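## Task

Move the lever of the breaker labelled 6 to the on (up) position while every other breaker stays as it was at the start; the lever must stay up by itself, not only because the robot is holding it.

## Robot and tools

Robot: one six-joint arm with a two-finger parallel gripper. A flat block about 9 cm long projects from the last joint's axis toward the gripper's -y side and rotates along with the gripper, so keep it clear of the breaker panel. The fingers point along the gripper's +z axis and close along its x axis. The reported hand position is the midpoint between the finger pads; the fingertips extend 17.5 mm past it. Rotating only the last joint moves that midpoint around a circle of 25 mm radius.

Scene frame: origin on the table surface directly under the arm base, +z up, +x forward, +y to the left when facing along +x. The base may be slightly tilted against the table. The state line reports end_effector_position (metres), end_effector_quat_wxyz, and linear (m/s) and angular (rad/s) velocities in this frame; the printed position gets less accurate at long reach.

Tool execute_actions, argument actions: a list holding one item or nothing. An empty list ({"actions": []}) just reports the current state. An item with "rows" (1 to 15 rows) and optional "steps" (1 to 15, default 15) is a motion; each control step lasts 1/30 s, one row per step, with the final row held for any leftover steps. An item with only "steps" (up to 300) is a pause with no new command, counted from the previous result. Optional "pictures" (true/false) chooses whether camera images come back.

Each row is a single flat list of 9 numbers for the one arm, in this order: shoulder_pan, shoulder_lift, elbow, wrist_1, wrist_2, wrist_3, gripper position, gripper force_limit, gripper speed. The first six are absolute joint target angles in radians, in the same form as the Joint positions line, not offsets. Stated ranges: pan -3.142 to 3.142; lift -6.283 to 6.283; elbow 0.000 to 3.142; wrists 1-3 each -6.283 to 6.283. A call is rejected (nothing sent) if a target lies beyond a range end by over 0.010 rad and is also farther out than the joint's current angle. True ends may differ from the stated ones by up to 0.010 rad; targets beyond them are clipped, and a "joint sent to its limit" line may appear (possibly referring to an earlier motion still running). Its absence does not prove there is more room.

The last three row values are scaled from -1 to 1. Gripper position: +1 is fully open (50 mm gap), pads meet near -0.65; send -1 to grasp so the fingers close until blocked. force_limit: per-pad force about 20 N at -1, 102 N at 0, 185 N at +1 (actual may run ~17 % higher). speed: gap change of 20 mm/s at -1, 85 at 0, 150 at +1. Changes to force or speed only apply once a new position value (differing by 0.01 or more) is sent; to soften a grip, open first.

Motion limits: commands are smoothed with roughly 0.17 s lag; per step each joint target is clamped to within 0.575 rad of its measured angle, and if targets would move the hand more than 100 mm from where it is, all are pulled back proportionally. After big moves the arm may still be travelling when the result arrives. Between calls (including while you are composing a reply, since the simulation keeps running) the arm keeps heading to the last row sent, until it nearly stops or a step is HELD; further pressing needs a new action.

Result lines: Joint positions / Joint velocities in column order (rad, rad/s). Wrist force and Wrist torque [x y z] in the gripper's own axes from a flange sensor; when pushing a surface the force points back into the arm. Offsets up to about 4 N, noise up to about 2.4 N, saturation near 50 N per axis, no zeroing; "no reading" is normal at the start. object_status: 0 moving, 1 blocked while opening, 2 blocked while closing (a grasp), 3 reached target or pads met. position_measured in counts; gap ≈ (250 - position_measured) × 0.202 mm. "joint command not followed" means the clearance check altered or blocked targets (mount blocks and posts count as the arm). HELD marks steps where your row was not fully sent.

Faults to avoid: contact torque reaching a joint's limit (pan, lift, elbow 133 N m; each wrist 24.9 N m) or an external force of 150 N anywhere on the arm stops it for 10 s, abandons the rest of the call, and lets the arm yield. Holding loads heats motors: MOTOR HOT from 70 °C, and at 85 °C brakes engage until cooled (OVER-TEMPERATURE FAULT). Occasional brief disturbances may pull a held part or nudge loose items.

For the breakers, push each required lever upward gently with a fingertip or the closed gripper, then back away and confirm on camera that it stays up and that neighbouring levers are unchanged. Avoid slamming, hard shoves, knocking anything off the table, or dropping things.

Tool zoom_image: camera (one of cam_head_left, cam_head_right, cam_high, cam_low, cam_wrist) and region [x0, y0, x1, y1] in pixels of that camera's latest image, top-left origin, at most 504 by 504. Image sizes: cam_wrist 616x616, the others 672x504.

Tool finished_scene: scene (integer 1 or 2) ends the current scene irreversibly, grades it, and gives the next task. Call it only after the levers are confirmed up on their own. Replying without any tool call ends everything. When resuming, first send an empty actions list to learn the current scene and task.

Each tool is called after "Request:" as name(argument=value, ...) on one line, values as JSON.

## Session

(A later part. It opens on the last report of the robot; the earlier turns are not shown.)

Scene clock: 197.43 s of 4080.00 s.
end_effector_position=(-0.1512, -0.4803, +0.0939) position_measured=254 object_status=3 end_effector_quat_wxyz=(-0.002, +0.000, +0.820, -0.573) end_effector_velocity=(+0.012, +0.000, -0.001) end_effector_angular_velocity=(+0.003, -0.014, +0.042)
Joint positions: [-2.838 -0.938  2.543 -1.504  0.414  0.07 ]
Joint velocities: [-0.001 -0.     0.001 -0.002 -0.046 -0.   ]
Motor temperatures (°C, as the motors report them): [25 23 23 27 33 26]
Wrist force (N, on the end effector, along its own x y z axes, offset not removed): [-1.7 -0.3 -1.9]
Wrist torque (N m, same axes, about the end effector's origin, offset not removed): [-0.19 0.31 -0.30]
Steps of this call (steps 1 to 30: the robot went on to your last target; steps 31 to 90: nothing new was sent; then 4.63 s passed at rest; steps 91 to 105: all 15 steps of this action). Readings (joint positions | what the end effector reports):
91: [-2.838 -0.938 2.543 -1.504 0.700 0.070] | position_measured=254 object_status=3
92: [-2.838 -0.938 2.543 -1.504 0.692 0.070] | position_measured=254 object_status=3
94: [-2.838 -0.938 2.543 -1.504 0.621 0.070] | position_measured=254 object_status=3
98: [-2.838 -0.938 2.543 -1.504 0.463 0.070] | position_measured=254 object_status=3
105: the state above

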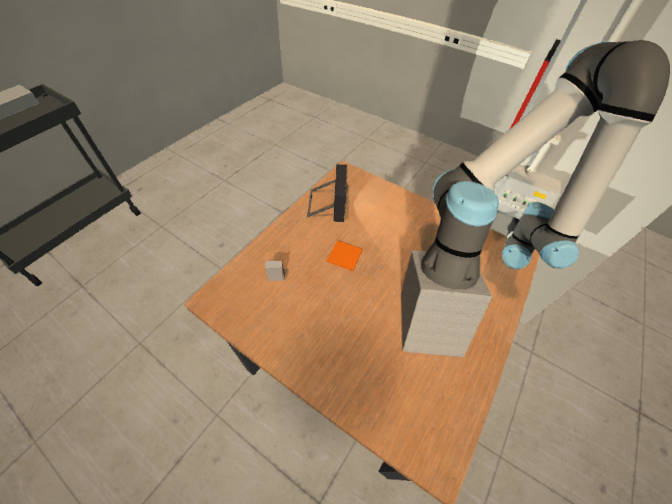

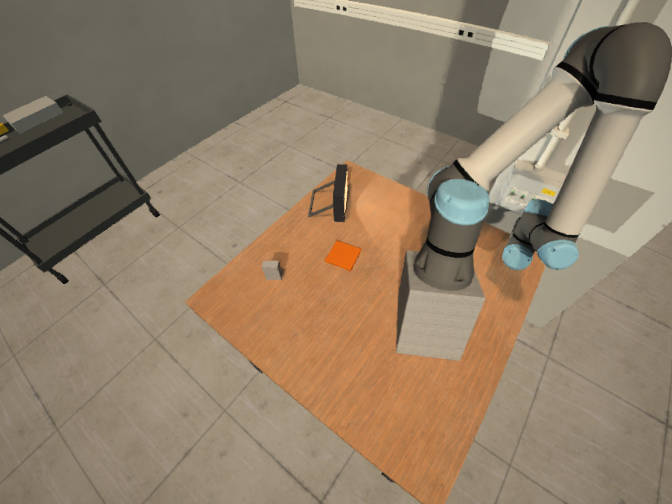

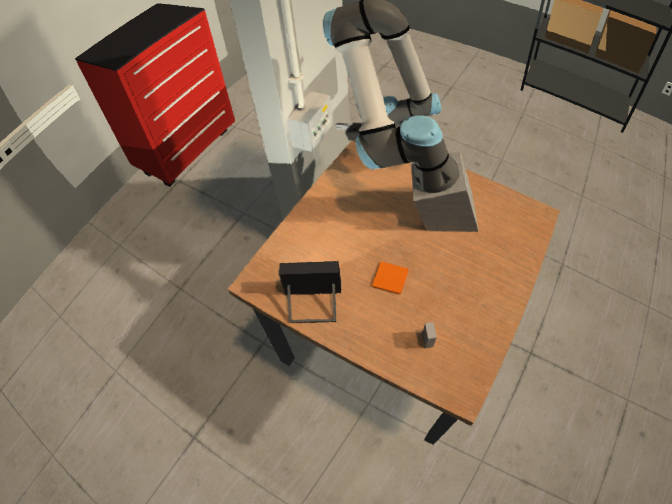

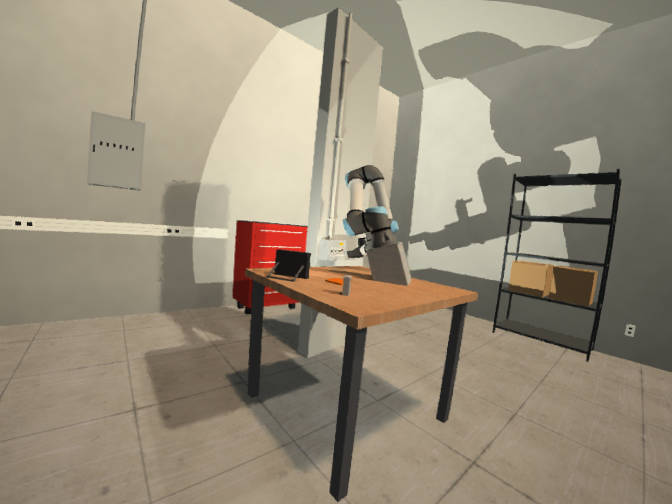

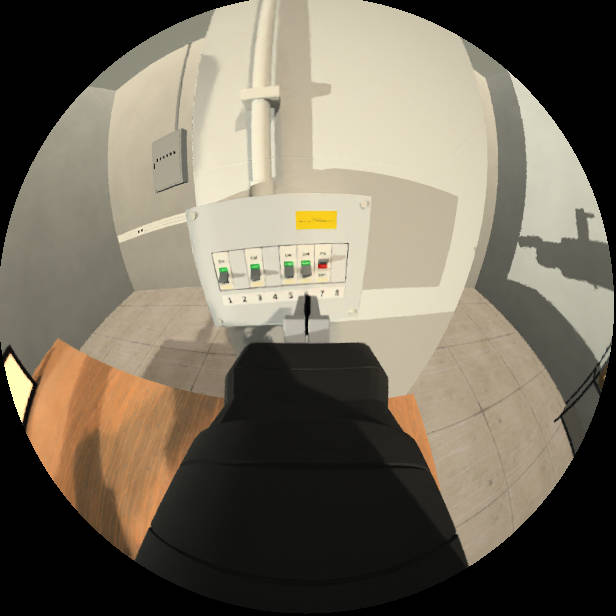

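Request:
execute_actions(actions=[{"rows":[[-2.8098,-0.9459,2.5224,-1.4813,0.438,0.078,-1,0,0],[-2.8098,-0.9459,2.5224,-1.4813,0.438,0.078,-1,0,0],[-2.8098,-0.9459,2.5224,-1.4813,0.438,0.078,-1,0,0],[-2.8098,-0.9459,2.5224,-1.4813,0.438,0.078,-1,0,0],[-2.7816,-0.9537,2.5018,-1.4587,0.4661,0.0855,-1,0,0]],"steps":15}])

Request:
zoom_image(camera="cam_wrist", region=[210, 200, 400, 345])

Scene clock: 317.93 s of 4080.00 s.
end_effector_position=(-0.1533, -0.4970, +0.0928) position_measured=254 object_status=3 end_effector_quat_wxyz=(+0.000, +0.000, +0.820, -0.573) end_effector_velocity=(-0.001, -0.004, +0.000) end_effector_angular_velocity=(-0.000, -0.000, -0.001)
Joint positions: [-2.783 -0.953  2.503 -1.46   0.465  0.085]
Joint velocities: [ 0.013 -0.004 -0.009  0.01   0.014  0.004]
Motor temperatures (°C, as the motors report them): [25 23 23 27 33 26]
Wrist force (N, on the end effector, along its own x y z axes, offset not removed): [-1.3 0.7 -1.9]
Wrist torque (N m, same axes, about the end effector's origin, offset not removed): [0.02 0.27 -0.20]
Steps of this call (steps 1 to 15: the robot went on to your last target; steps 16 to 90: nothing new was sent; then 117.00 s passed at rest; steps 91 to 105: all 15 steps of this action). Readings (joint positions | what the end effector reports):
91: [-2.838 -0.938 2.543 -1.504 0.410 0.070] | position_measured=254 object_status=3
92: [-2.834 -0.939 2.540 -1.500 0.414 0.071] | position_measured=254 object_status=3
94: [-2.823 -0.942 2.532 -1.491 0.425 0.074] | position_measured=254 object_status=3
98: [-2.798 -0.949 2.513 -1.471 0.450 0.081] | position_measured=254 object_status=3
105: the state above

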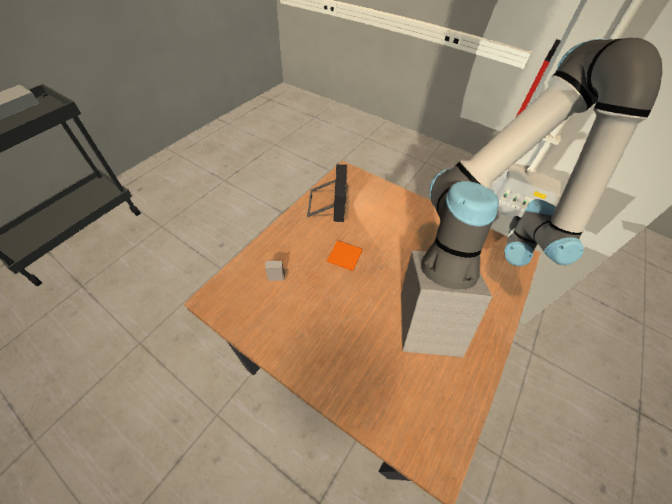

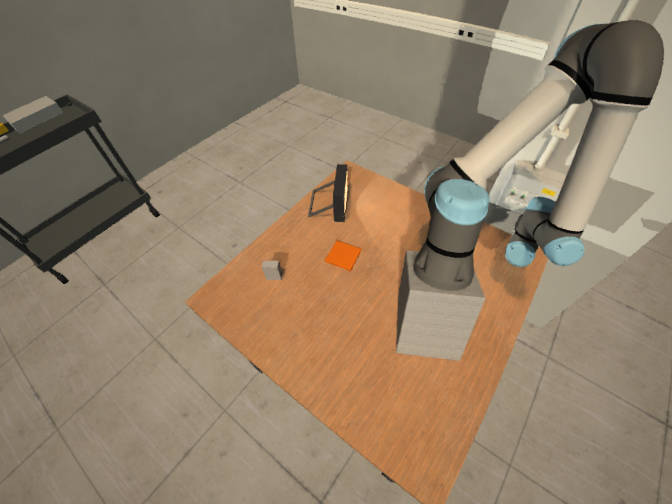

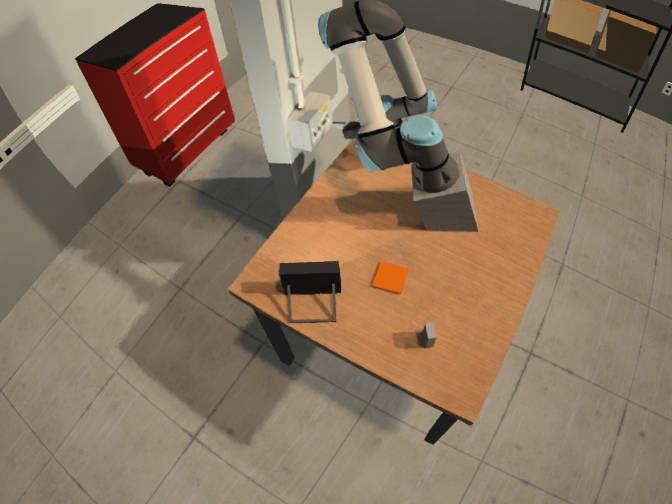

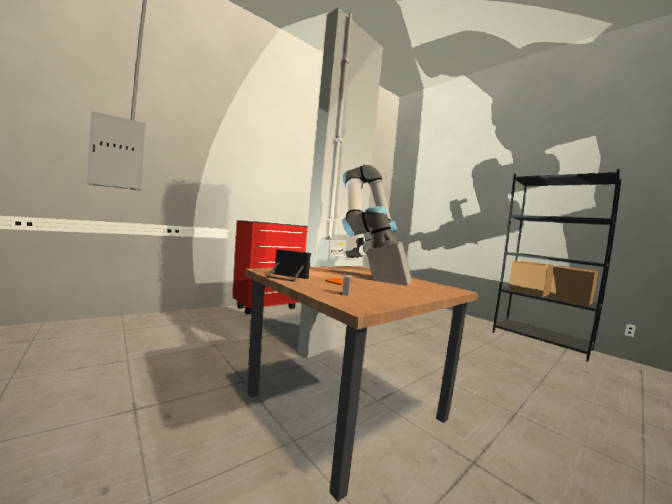

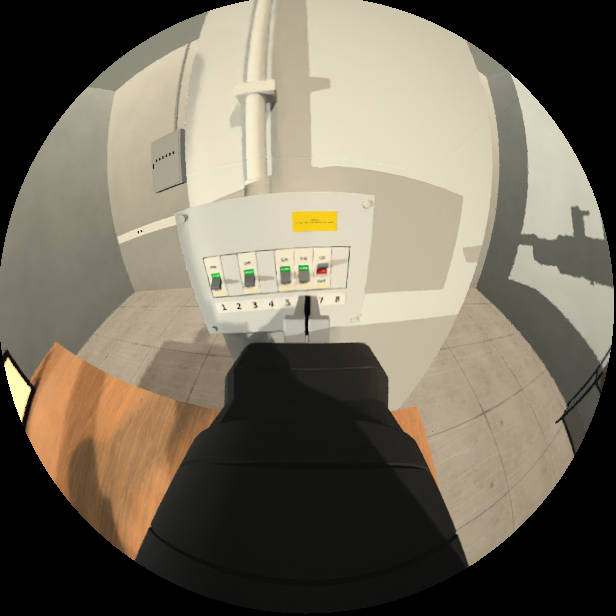

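Region (210, 200, 400, 345) of cam_wrist's 616x616 image, scaled by 2.653, with more detail than that image has; it fills the top 385 rows of this view, and the rest is white.

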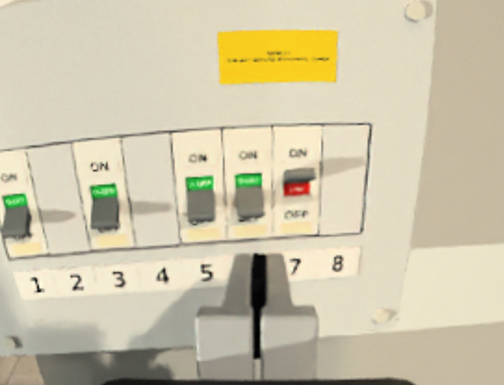

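Request:
zoom_image(camera="cam_high", region=[280, 85, 380, 160])

Region (280, 85, 380, 160) of cam_high's 672x504 image, scaled by 5.040, with more detail than that image has; it fills the top 378 rows of this view, and the rest is white.

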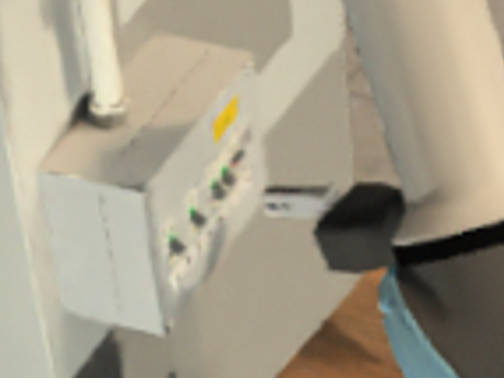

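Request:
execute_actions(actions=[{"rows":[[-2.7653,-0.9589,2.4913,-1.4456,0.4825,0.0885,-1,0,0],[-2.7653,-0.9589,2.4913,-1.4456,0.4825,0.0885,-1,0,0],[-2.7653,-0.9589,2.4913,-1.4456,0.4825,0.0885,-1,0,0],[-2.7653,-0.9589,2.4913,-1.4456,0.4825,0.0885,-1,0,0],[-2.7490,-0.9641,2.4807,-1.4325,0.4988,0.0916,-1,0,0]],"steps":15}])

Request:
zoom_image(camera="cam_wrist", region=[210, 200, 400, 345])

Request:
zoom_image(camera="cam_high", region=[280, 85, 380, 160])

Scene clock: 336.53 s of 4080.00 s.
end_effector_position=(-0.1533, -0.5071, +0.0928) position_measured=254 object_status=3 end_effector_quat_wxyz=(+0.000, +0.000, +0.820, -0.573) end_effector_velocity=(+0.001, -0.002, -0.000) end_effector_angular_velocity=(+0.000, -0.001, +0.000)
Joint positions: [-2.75  -0.964  2.481 -1.433  0.498  0.091]
Joint velocities: [ 0.009 -0.002 -0.005  0.006  0.008  0.002]
Motor temperatures (°C, as the motors report them): [25 23 23 27 33 26]
Wrist force (N, on the end effector, along its own x y z axes, offset not removed): [-0.7 1.0 -1.4]
Wrist torque (N m, same axes, about the end effector's origin, offset not removed): [0.11 0.25 -0.16]
Steps of this call (steps 1 to 15: the robot went on to your last target; steps 16 to 90: nothing new was sent; then 15.10 s passed at rest; steps 91 to 105: all 15 steps of this action). Readings (joint positions | what the end effector reports):
91: [-2.781 -0.954 2.502 -1.459 0.466 0.086] | position_measured=254 object_status=3
92: [-2.779 -0.955 2.500 -1.456 0.469 0.086] | position_measured=254 object_status=3
94: [-2.773 -0.957 2.496 -1.451 0.475 0.087] | position_measured=254 object_status=3
98: [-2.758 -0.961 2.486 -1.440 0.490 0.090] | position_measured=254 object_status=3
105: the state above

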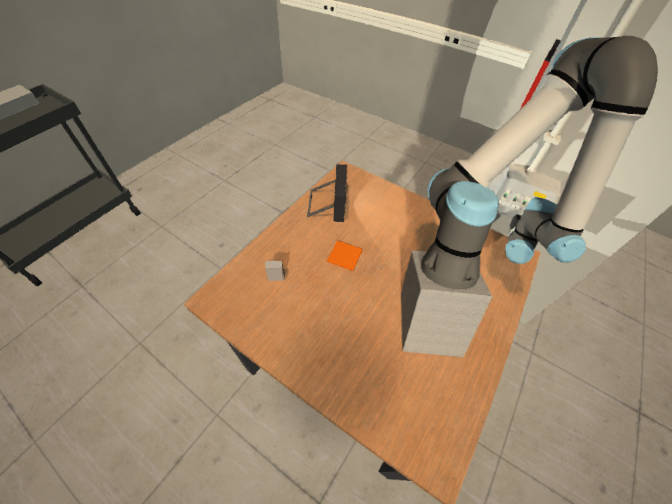

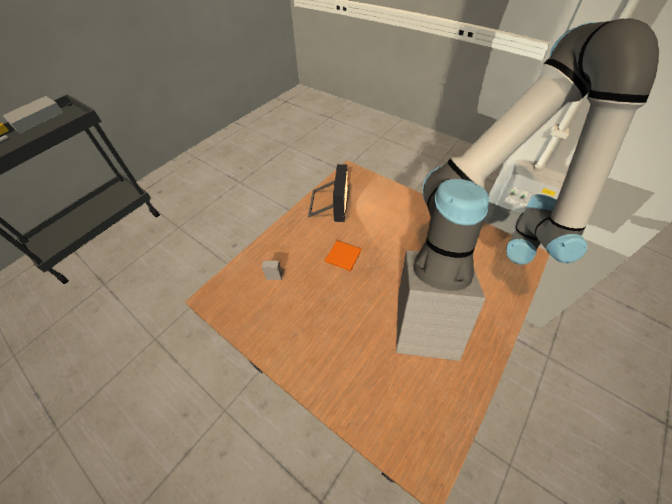

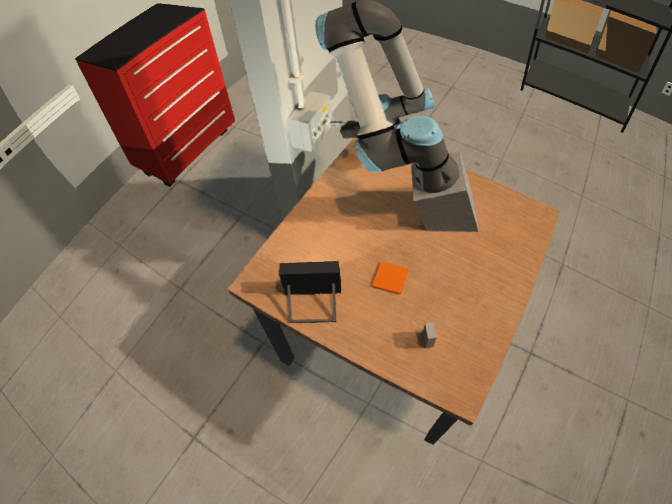

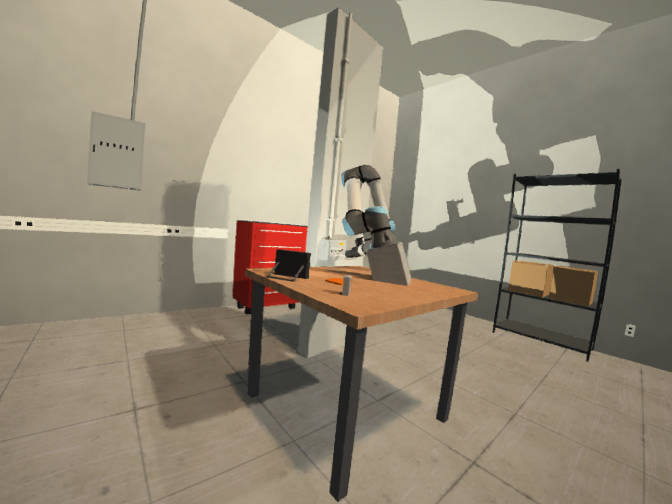

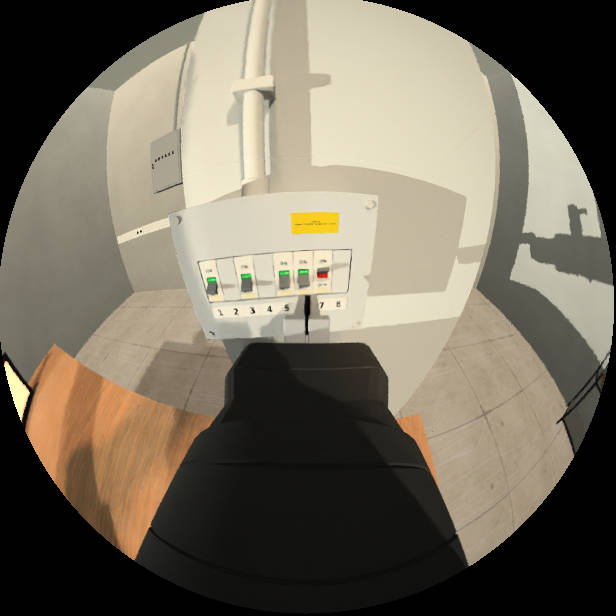

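Region (210, 200, 400, 345) of cam_wrist's 616x616 image, scaled by 2.653, with more detail than that image has; it fills the top 385 rows of this view, and the rest is white.

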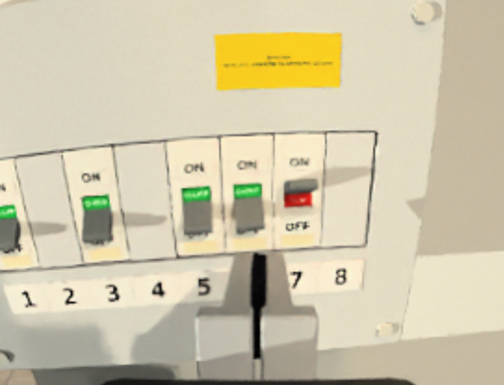

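Region (280, 85, 380, 160) of cam_high's 672x504 image, scaled by 5.040, with more detail than that image has; it fills the top 378 rows of this view, and the rest is white.

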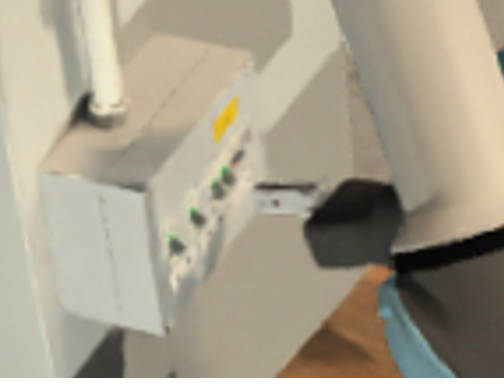

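Request:
execute_actions(actions=[{"rows":[[-2.7463,-0.9568,2.4792,-1.4387,0.5015,0.0921,-1,0,0],[-2.7463,-0.9568,2.4792,-1.4387,0.5015,0.0921,-1,0,0],[-2.7463,-0.9568,2.4792,-1.4387,0.5015,0.0921,-1,0,0],[-2.7309,-0.9614,2.4684,-1.4255,0.5169,0.0949,-1,0,0],[-2.7309,-0.9614,2.4684,-1.4255,0.5169,0.0949,-1,0,0],[-2.7309,-0.9614,2.4684,-1.4255,0.5169,0.0949,-1,0,0],[-2.7155,-0.9659,2.4575,-1.4124,0.5323,0.0976,-1,0,0]],"steps":15}])

Request:
zoom_image(camera="cam_wrist", region=[210, 200, 400, 345])

Request:
zoom_image(camera="cam_high", region=[280, 85, 380, 160])

Scene clock: 363.47 s of 4080.00 s.
end_effector_position=(-0.1534, -0.5168, +0.0907) position_measured=254 object_status=3 end_effector_quat_wxyz=(+0.000, +0.000, +0.820, -0.573) end_effector_velocity=(+0.001, -0.006, -0.000) end_effector_angular_velocity=(-0.001, +0.001, +0.002)
Joint positions: [-2.717 -0.965  2.459 -1.414  0.531  0.097]
Joint velocities: [ 0.018 -0.004 -0.012  0.012  0.016  0.003]
Motor temperatures (°C, as the motors report them): [25 23 23 27 33 26]
Wrist force (N, on the end effector, along its own x y z axes, offset not removed): [-0.2 1.9 1.0]
Wrist torque (N m, same axes, about the end effector's origin, offset not removed): [0.31 0.19 -0.25]
Steps of this call (steps 1 to 15: the robot went on to your last target; steps 16 to 90: nothing new was sent; then 23.43 s passed at rest; steps 91 to 105: all 15 steps of this action). Readings (joint positions | what the end effector reports):
91: [-2.749 -0.964 2.481 -1.432 0.499 0.092] | position_measured=254 object_status=3
92: [-2.749 -0.963 2.480 -1.433 0.499 0.092] | position_measured=254 object_status=3
94: [-2.747 -0.960 2.480 -1.436 0.500 0.092] | position_measured=254 object_status=3
98: [-2.733 -0.961 2.470 -1.427 0.514 0.094] | position_measured=254 object_status=3
105: the state above

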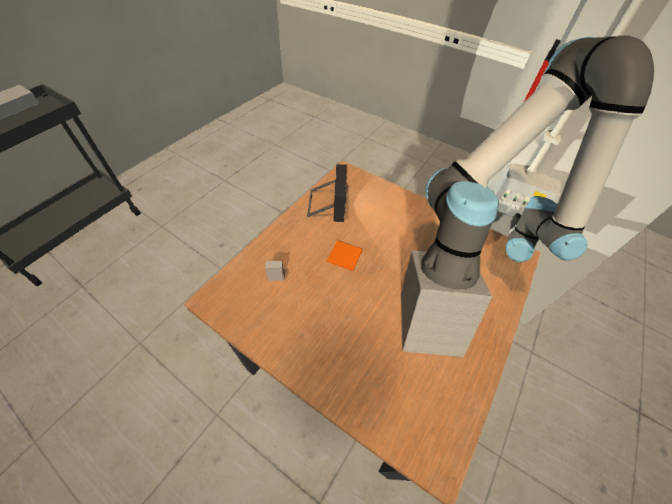

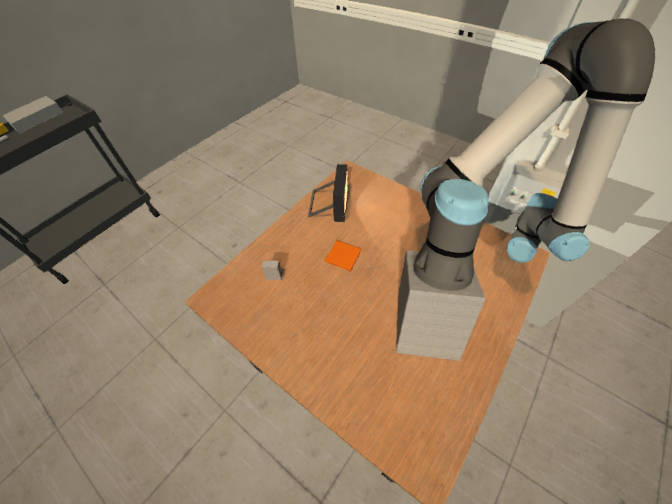

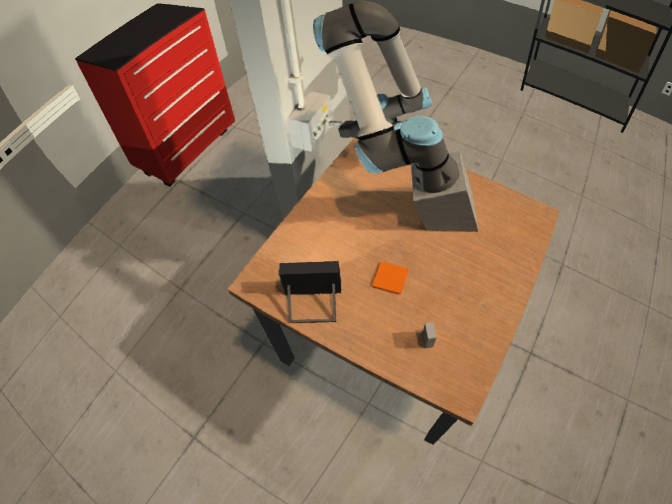

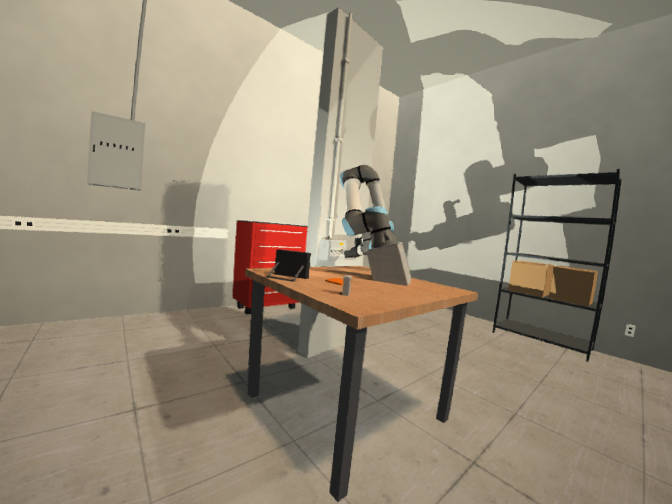

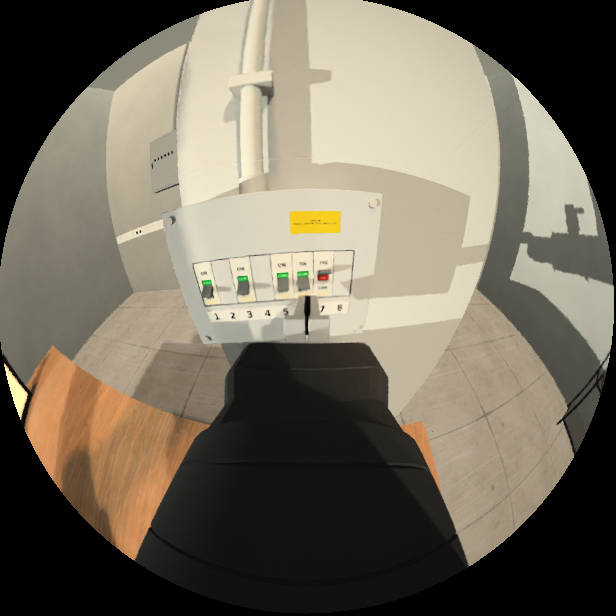

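Region (210, 200, 400, 345) of cam_wrist's 616x616 image, scaled by 2.653, with more detail than that image has; it fills the top 385 rows of this view, and the rest is white.

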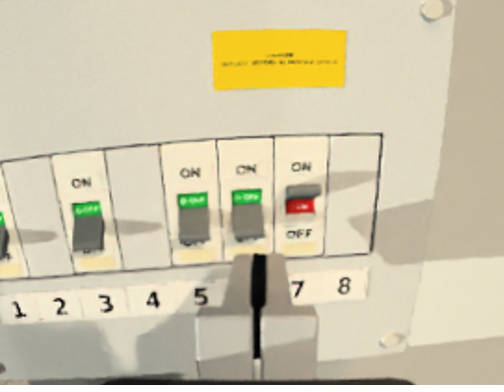

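Region (280, 85, 380, 160) of cam_high's 672x504 image, scaled by 5.040, with more detail than that image has; it fills the top 378 rows of this view, and the rest is white.

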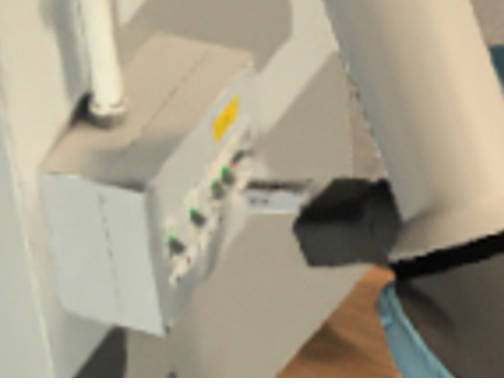

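Request:
execute_actions(actions=[{"rows":[[-2.7111,-0.9671,2.4542,-1.4084,0.5367,0.0984,-1,0,0],[-2.7111,-0.9671,2.4542,-1.4084,0.5367,0.0984,-1,0,0],[-2.7111,-0.9671,2.4542,-1.4084,0.5367,0.0984,-1,0,0],[-2.7065,-0.9683,2.4507,-1.4043,0.5412,0.0991,-1,0,0]],"steps":15}], pictures=true)

Request:
zoom_image(camera="cam_wrist", region=[210, 200, 400, 345])

Scene clock: 376.23 s of 4080.00 s.
end_effector_position=(-0.1534, -0.5203, +0.0907) position_measured=254 object_status=3 end_effector_quat_wxyz=(+0.001, +0.000, +0.820, -0.573) end_effector_velocity=(+0.000, -0.000, +0.000) end_effector_angular_velocity=(-0.000, -0.000, -0.001)
Joint positions: [-2.707 -0.968  2.451 -1.404  0.541  0.099]
Joint velocities: [ 0.001 -0.001  0.     0.     0.002  0.001]
Motor temperatures (°C, as the motors report them): [25 23 23 27 33 26]
Wrist force (N, on the end effector, along its own x y z axes, offset not removed): [-0.6 1.5 -0.1]
Wrist torque (N m, same axes, about the end effector's origin, offset not removed): [0.23 0.18 -0.27]
Steps of this call (steps 1 to 15: the robot went on to your last target; steps 16 to 90: nothing new was sent; then 9.27 s passed at rest; steps 91 to 105: all 15 steps of this action). Readings (joint positions | what the end effector reports):
91: [-2.715 -0.966 2.457 -1.412 0.532 0.098] | position_measured=254 object_status=3
92: [-2.715 -0.966 2.457 -1.412 0.533 0.098] | position_measured=254 object_status=3
94: [-2.713 -0.967 2.456 -1.410 0.535 0.098] | position_measured=254 object_status=3
98: [-2.708 -0.968 2.452 -1.406 0.539 0.099] | position_measured=254 object_status=3
105: the state above

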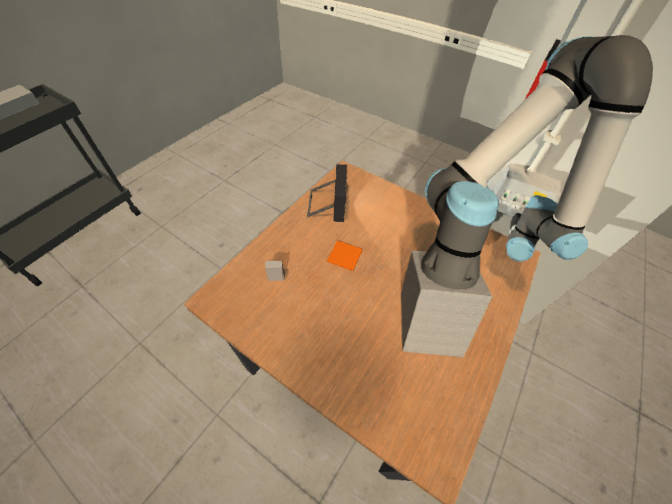

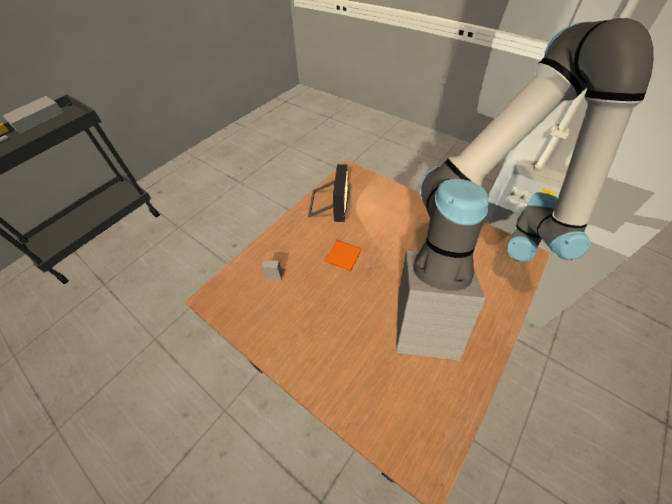

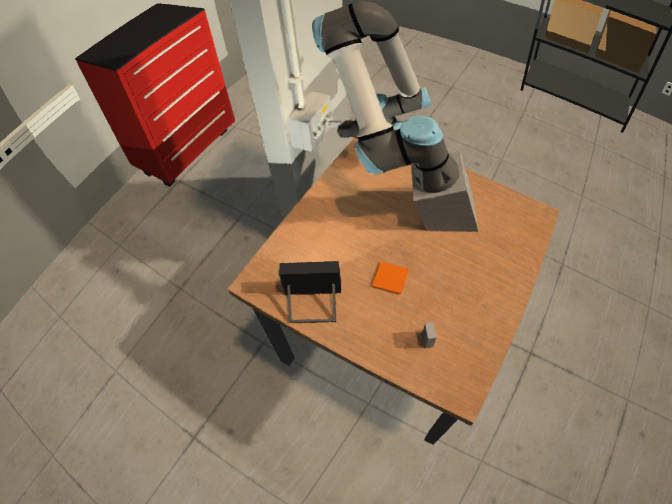

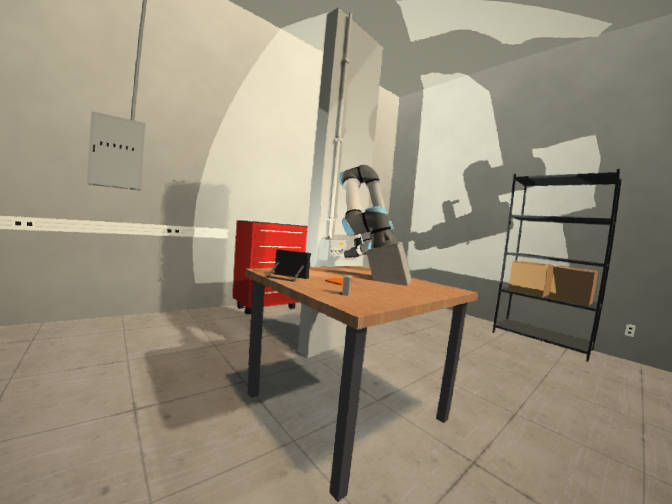

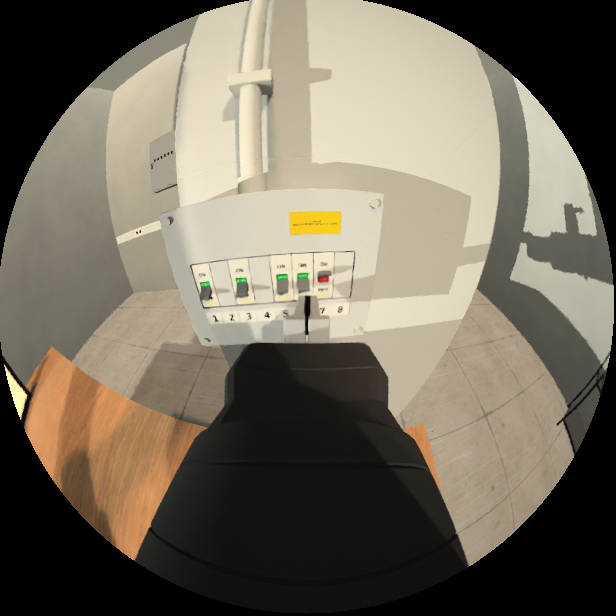

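Region (210, 200, 400, 345) of cam_wrist's 616x616 image, scaled by 2.653, with more detail than that image has; it fills the top 385 rows of this view, and the rest is white.

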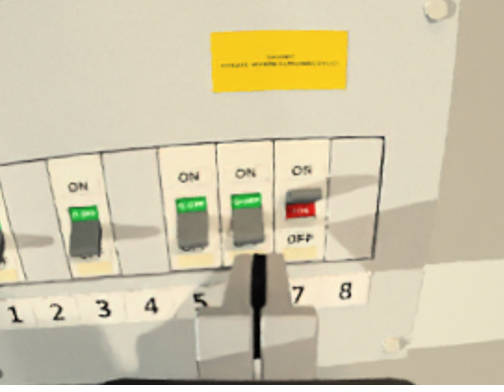

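Request:
execute_actions(actions=[{"rows":[[-2.7036,-0.9691,2.4485,-1.4017,0.5441,0.0996,-1,0,0],[-2.7036,-0.9691,2.4485,-1.4017,0.5441,0.0996,-1,0,0],[-2.7036,-0.9691,2.4485,-1.4017,0.5441,0.0996,-1,0,0],[-2.7007,-0.9699,2.4463,-1.3990,0.5470,0.1001,-1,0,0]],"steps":12}], pictures=false)

Request:
execute_actions(actions=[{"rows":[[-2.6978,-0.9707,2.4441,-1.3964,0.5499,0.1006,-1,0,0],[-2.6978,-0.9707,2.4441,-1.3964,0.5499,0.1006,-1,0,0],[-2.6978,-0.9707,2.4441,-1.3964,0.5499,0.1006,-1,0,0],[-2.6949,-0.9715,2.4418,-1.3937,0.5528,0.1011,-1,0,0]],"steps":14}], pictures=true)

Request:
zoom_image(camera="cam_wrist", region=[210, 200, 400, 345])

Scene clock: 387.87 s of 4080.00 s.
end_effector_position=(-0.1534, -0.5223, +0.0906) position_measured=254 object_status=3 end_effector_quat_wxyz=(+0.001, +0.001, +0.820, -0.573) end_effector_velocity=(-0.000, -0.001, -0.000) end_effector_angular_velocity=(+0.000, -0.001, -0.001)
Joint positions: [-2.701 -0.97   2.447 -1.399  0.547  0.1  ]
Joint velocities: [ 0.003 -0.001 -0.002  0.003  0.004  0.001]
Motor temperatures (°C, as the motors report them): [25 23 23 27 33 26]
Wrist force (N, on the end effector, along its own x y z axes, offset not removed): [1.3 0.3 -1.9]
Wrist torque (N m, same axes, about the end effector's origin, offset not removed): [0.01 -0.12 -0.21]
Steps of this call (steps 1 to 15: the robot went on to your last target; steps 16 to 90: nothing new was sent; then 8.23 s passed at rest; steps 91 to 102: all 12 steps of this action). Readings (joint positions | what the end effector reports):
91: [-2.706 -0.968 2.451 -1.404 0.541 0.099] | position_measured=254 object_status=3
92: [-2.706 -0.968 2.450 -1.404 0.542 0.099] | position_measured=254 object_status=3
94: [-2.705 -0.969 2.449 -1.403 0.543 0.099] | position_measured=254 object_status=3
98: [-2.702 -0.970 2.447 -1.400 0.546 0.100] | position_measured=254 object_status=3
102: the state above

Scene clock: 388.33 s of 4080.00 s.
end_effector_position=(-0.1534, -0.5243, +0.0907) position_measured=254 object_status=3 end_effector_quat_wxyz=(+0.001, +0.001, +0.820, -0.573) end_effector_velocity=(-0.001, -0.001, +0.000) end_effector_angular_velocity=(+0.000, -0.001, -0.002)
Joint positions: [-2.695 -0.971  2.442 -1.394  0.553  0.101]
Joint velocities: [ 0.001 -0.    -0.002  0.003  0.002  0.001]
Motor temperatures (°C, as the motors report them): [25 23 23 27 33 26]
Wrist force (N, on the end effector, along its own x y z axes, offset not removed): [-2.3 -0.6 -2.2]
Wrist torque (N m, same axes, about the end effector's origin, offset not removed): [-0.19 0.49 -0.17]
Steps of this call (steps 1 to 14: all 14 steps of this action). Readings (joint positions | what the end effector reports):
1: [-2.701 -0.970 2.446 -1.399 0.547 0.100] | position_measured=254 object_status=3
2: [-2.700 -0.970 2.446 -1.399 0.547 0.100] | position_measured=254 object_status=3
4: [-2.699 -0.970 2.445 -1.398 0.549 0.100] | position_measured=254 object_status=3
8: [-2.696 -0.971 2.443 -1.395 0.552 0.101] | position_measured=254 object_status=3
14: the state above

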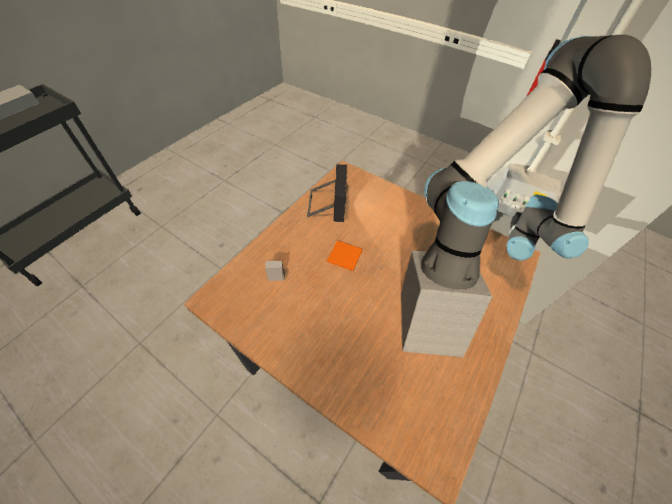

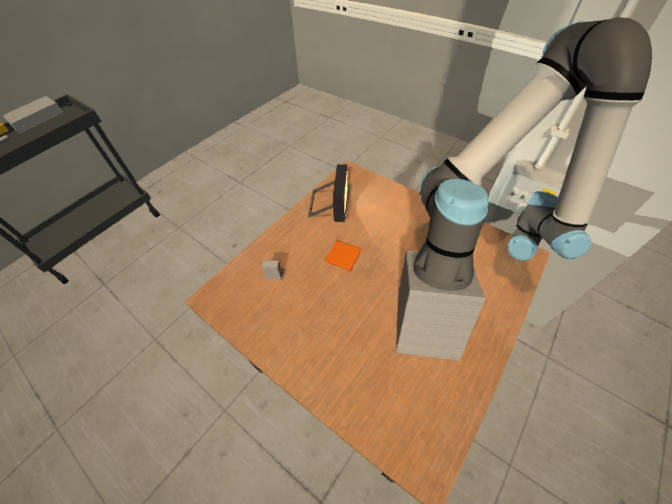

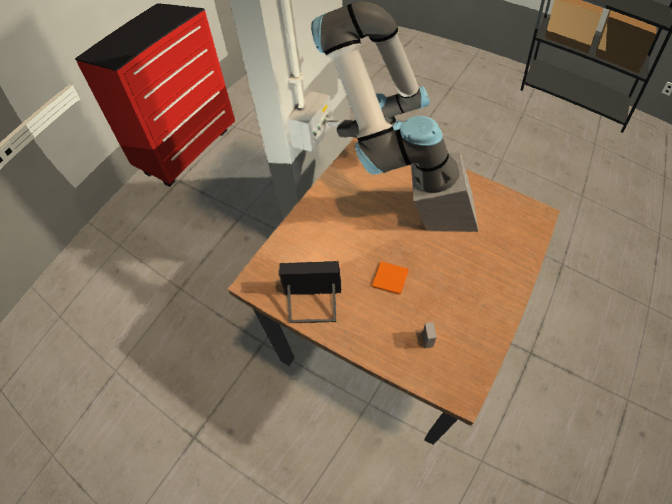

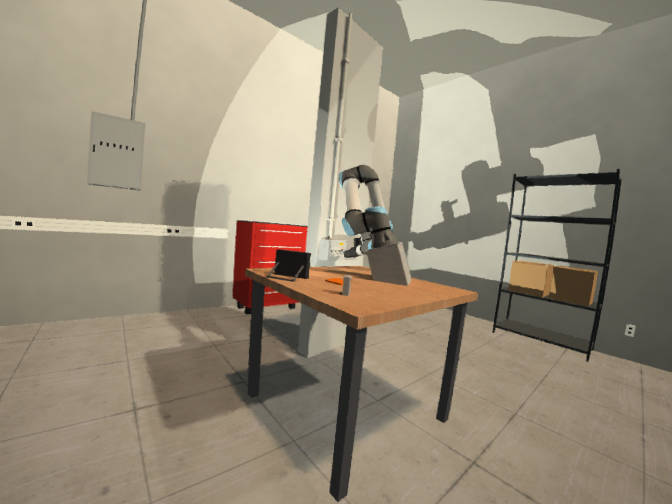

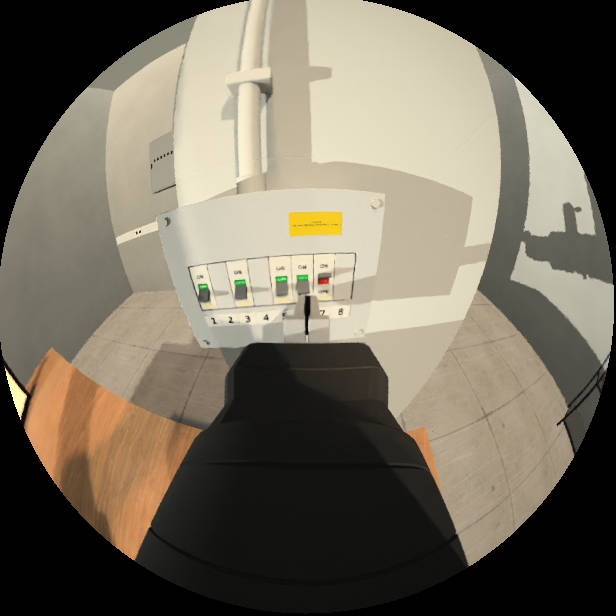

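Region (210, 200, 400, 345) of cam_wrist's 616x616 image, scaled by 2.653, with more detail than that image has; it fills the top 385 rows of this view, and the rest is white.

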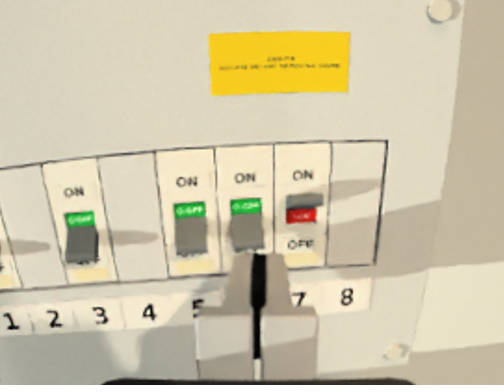

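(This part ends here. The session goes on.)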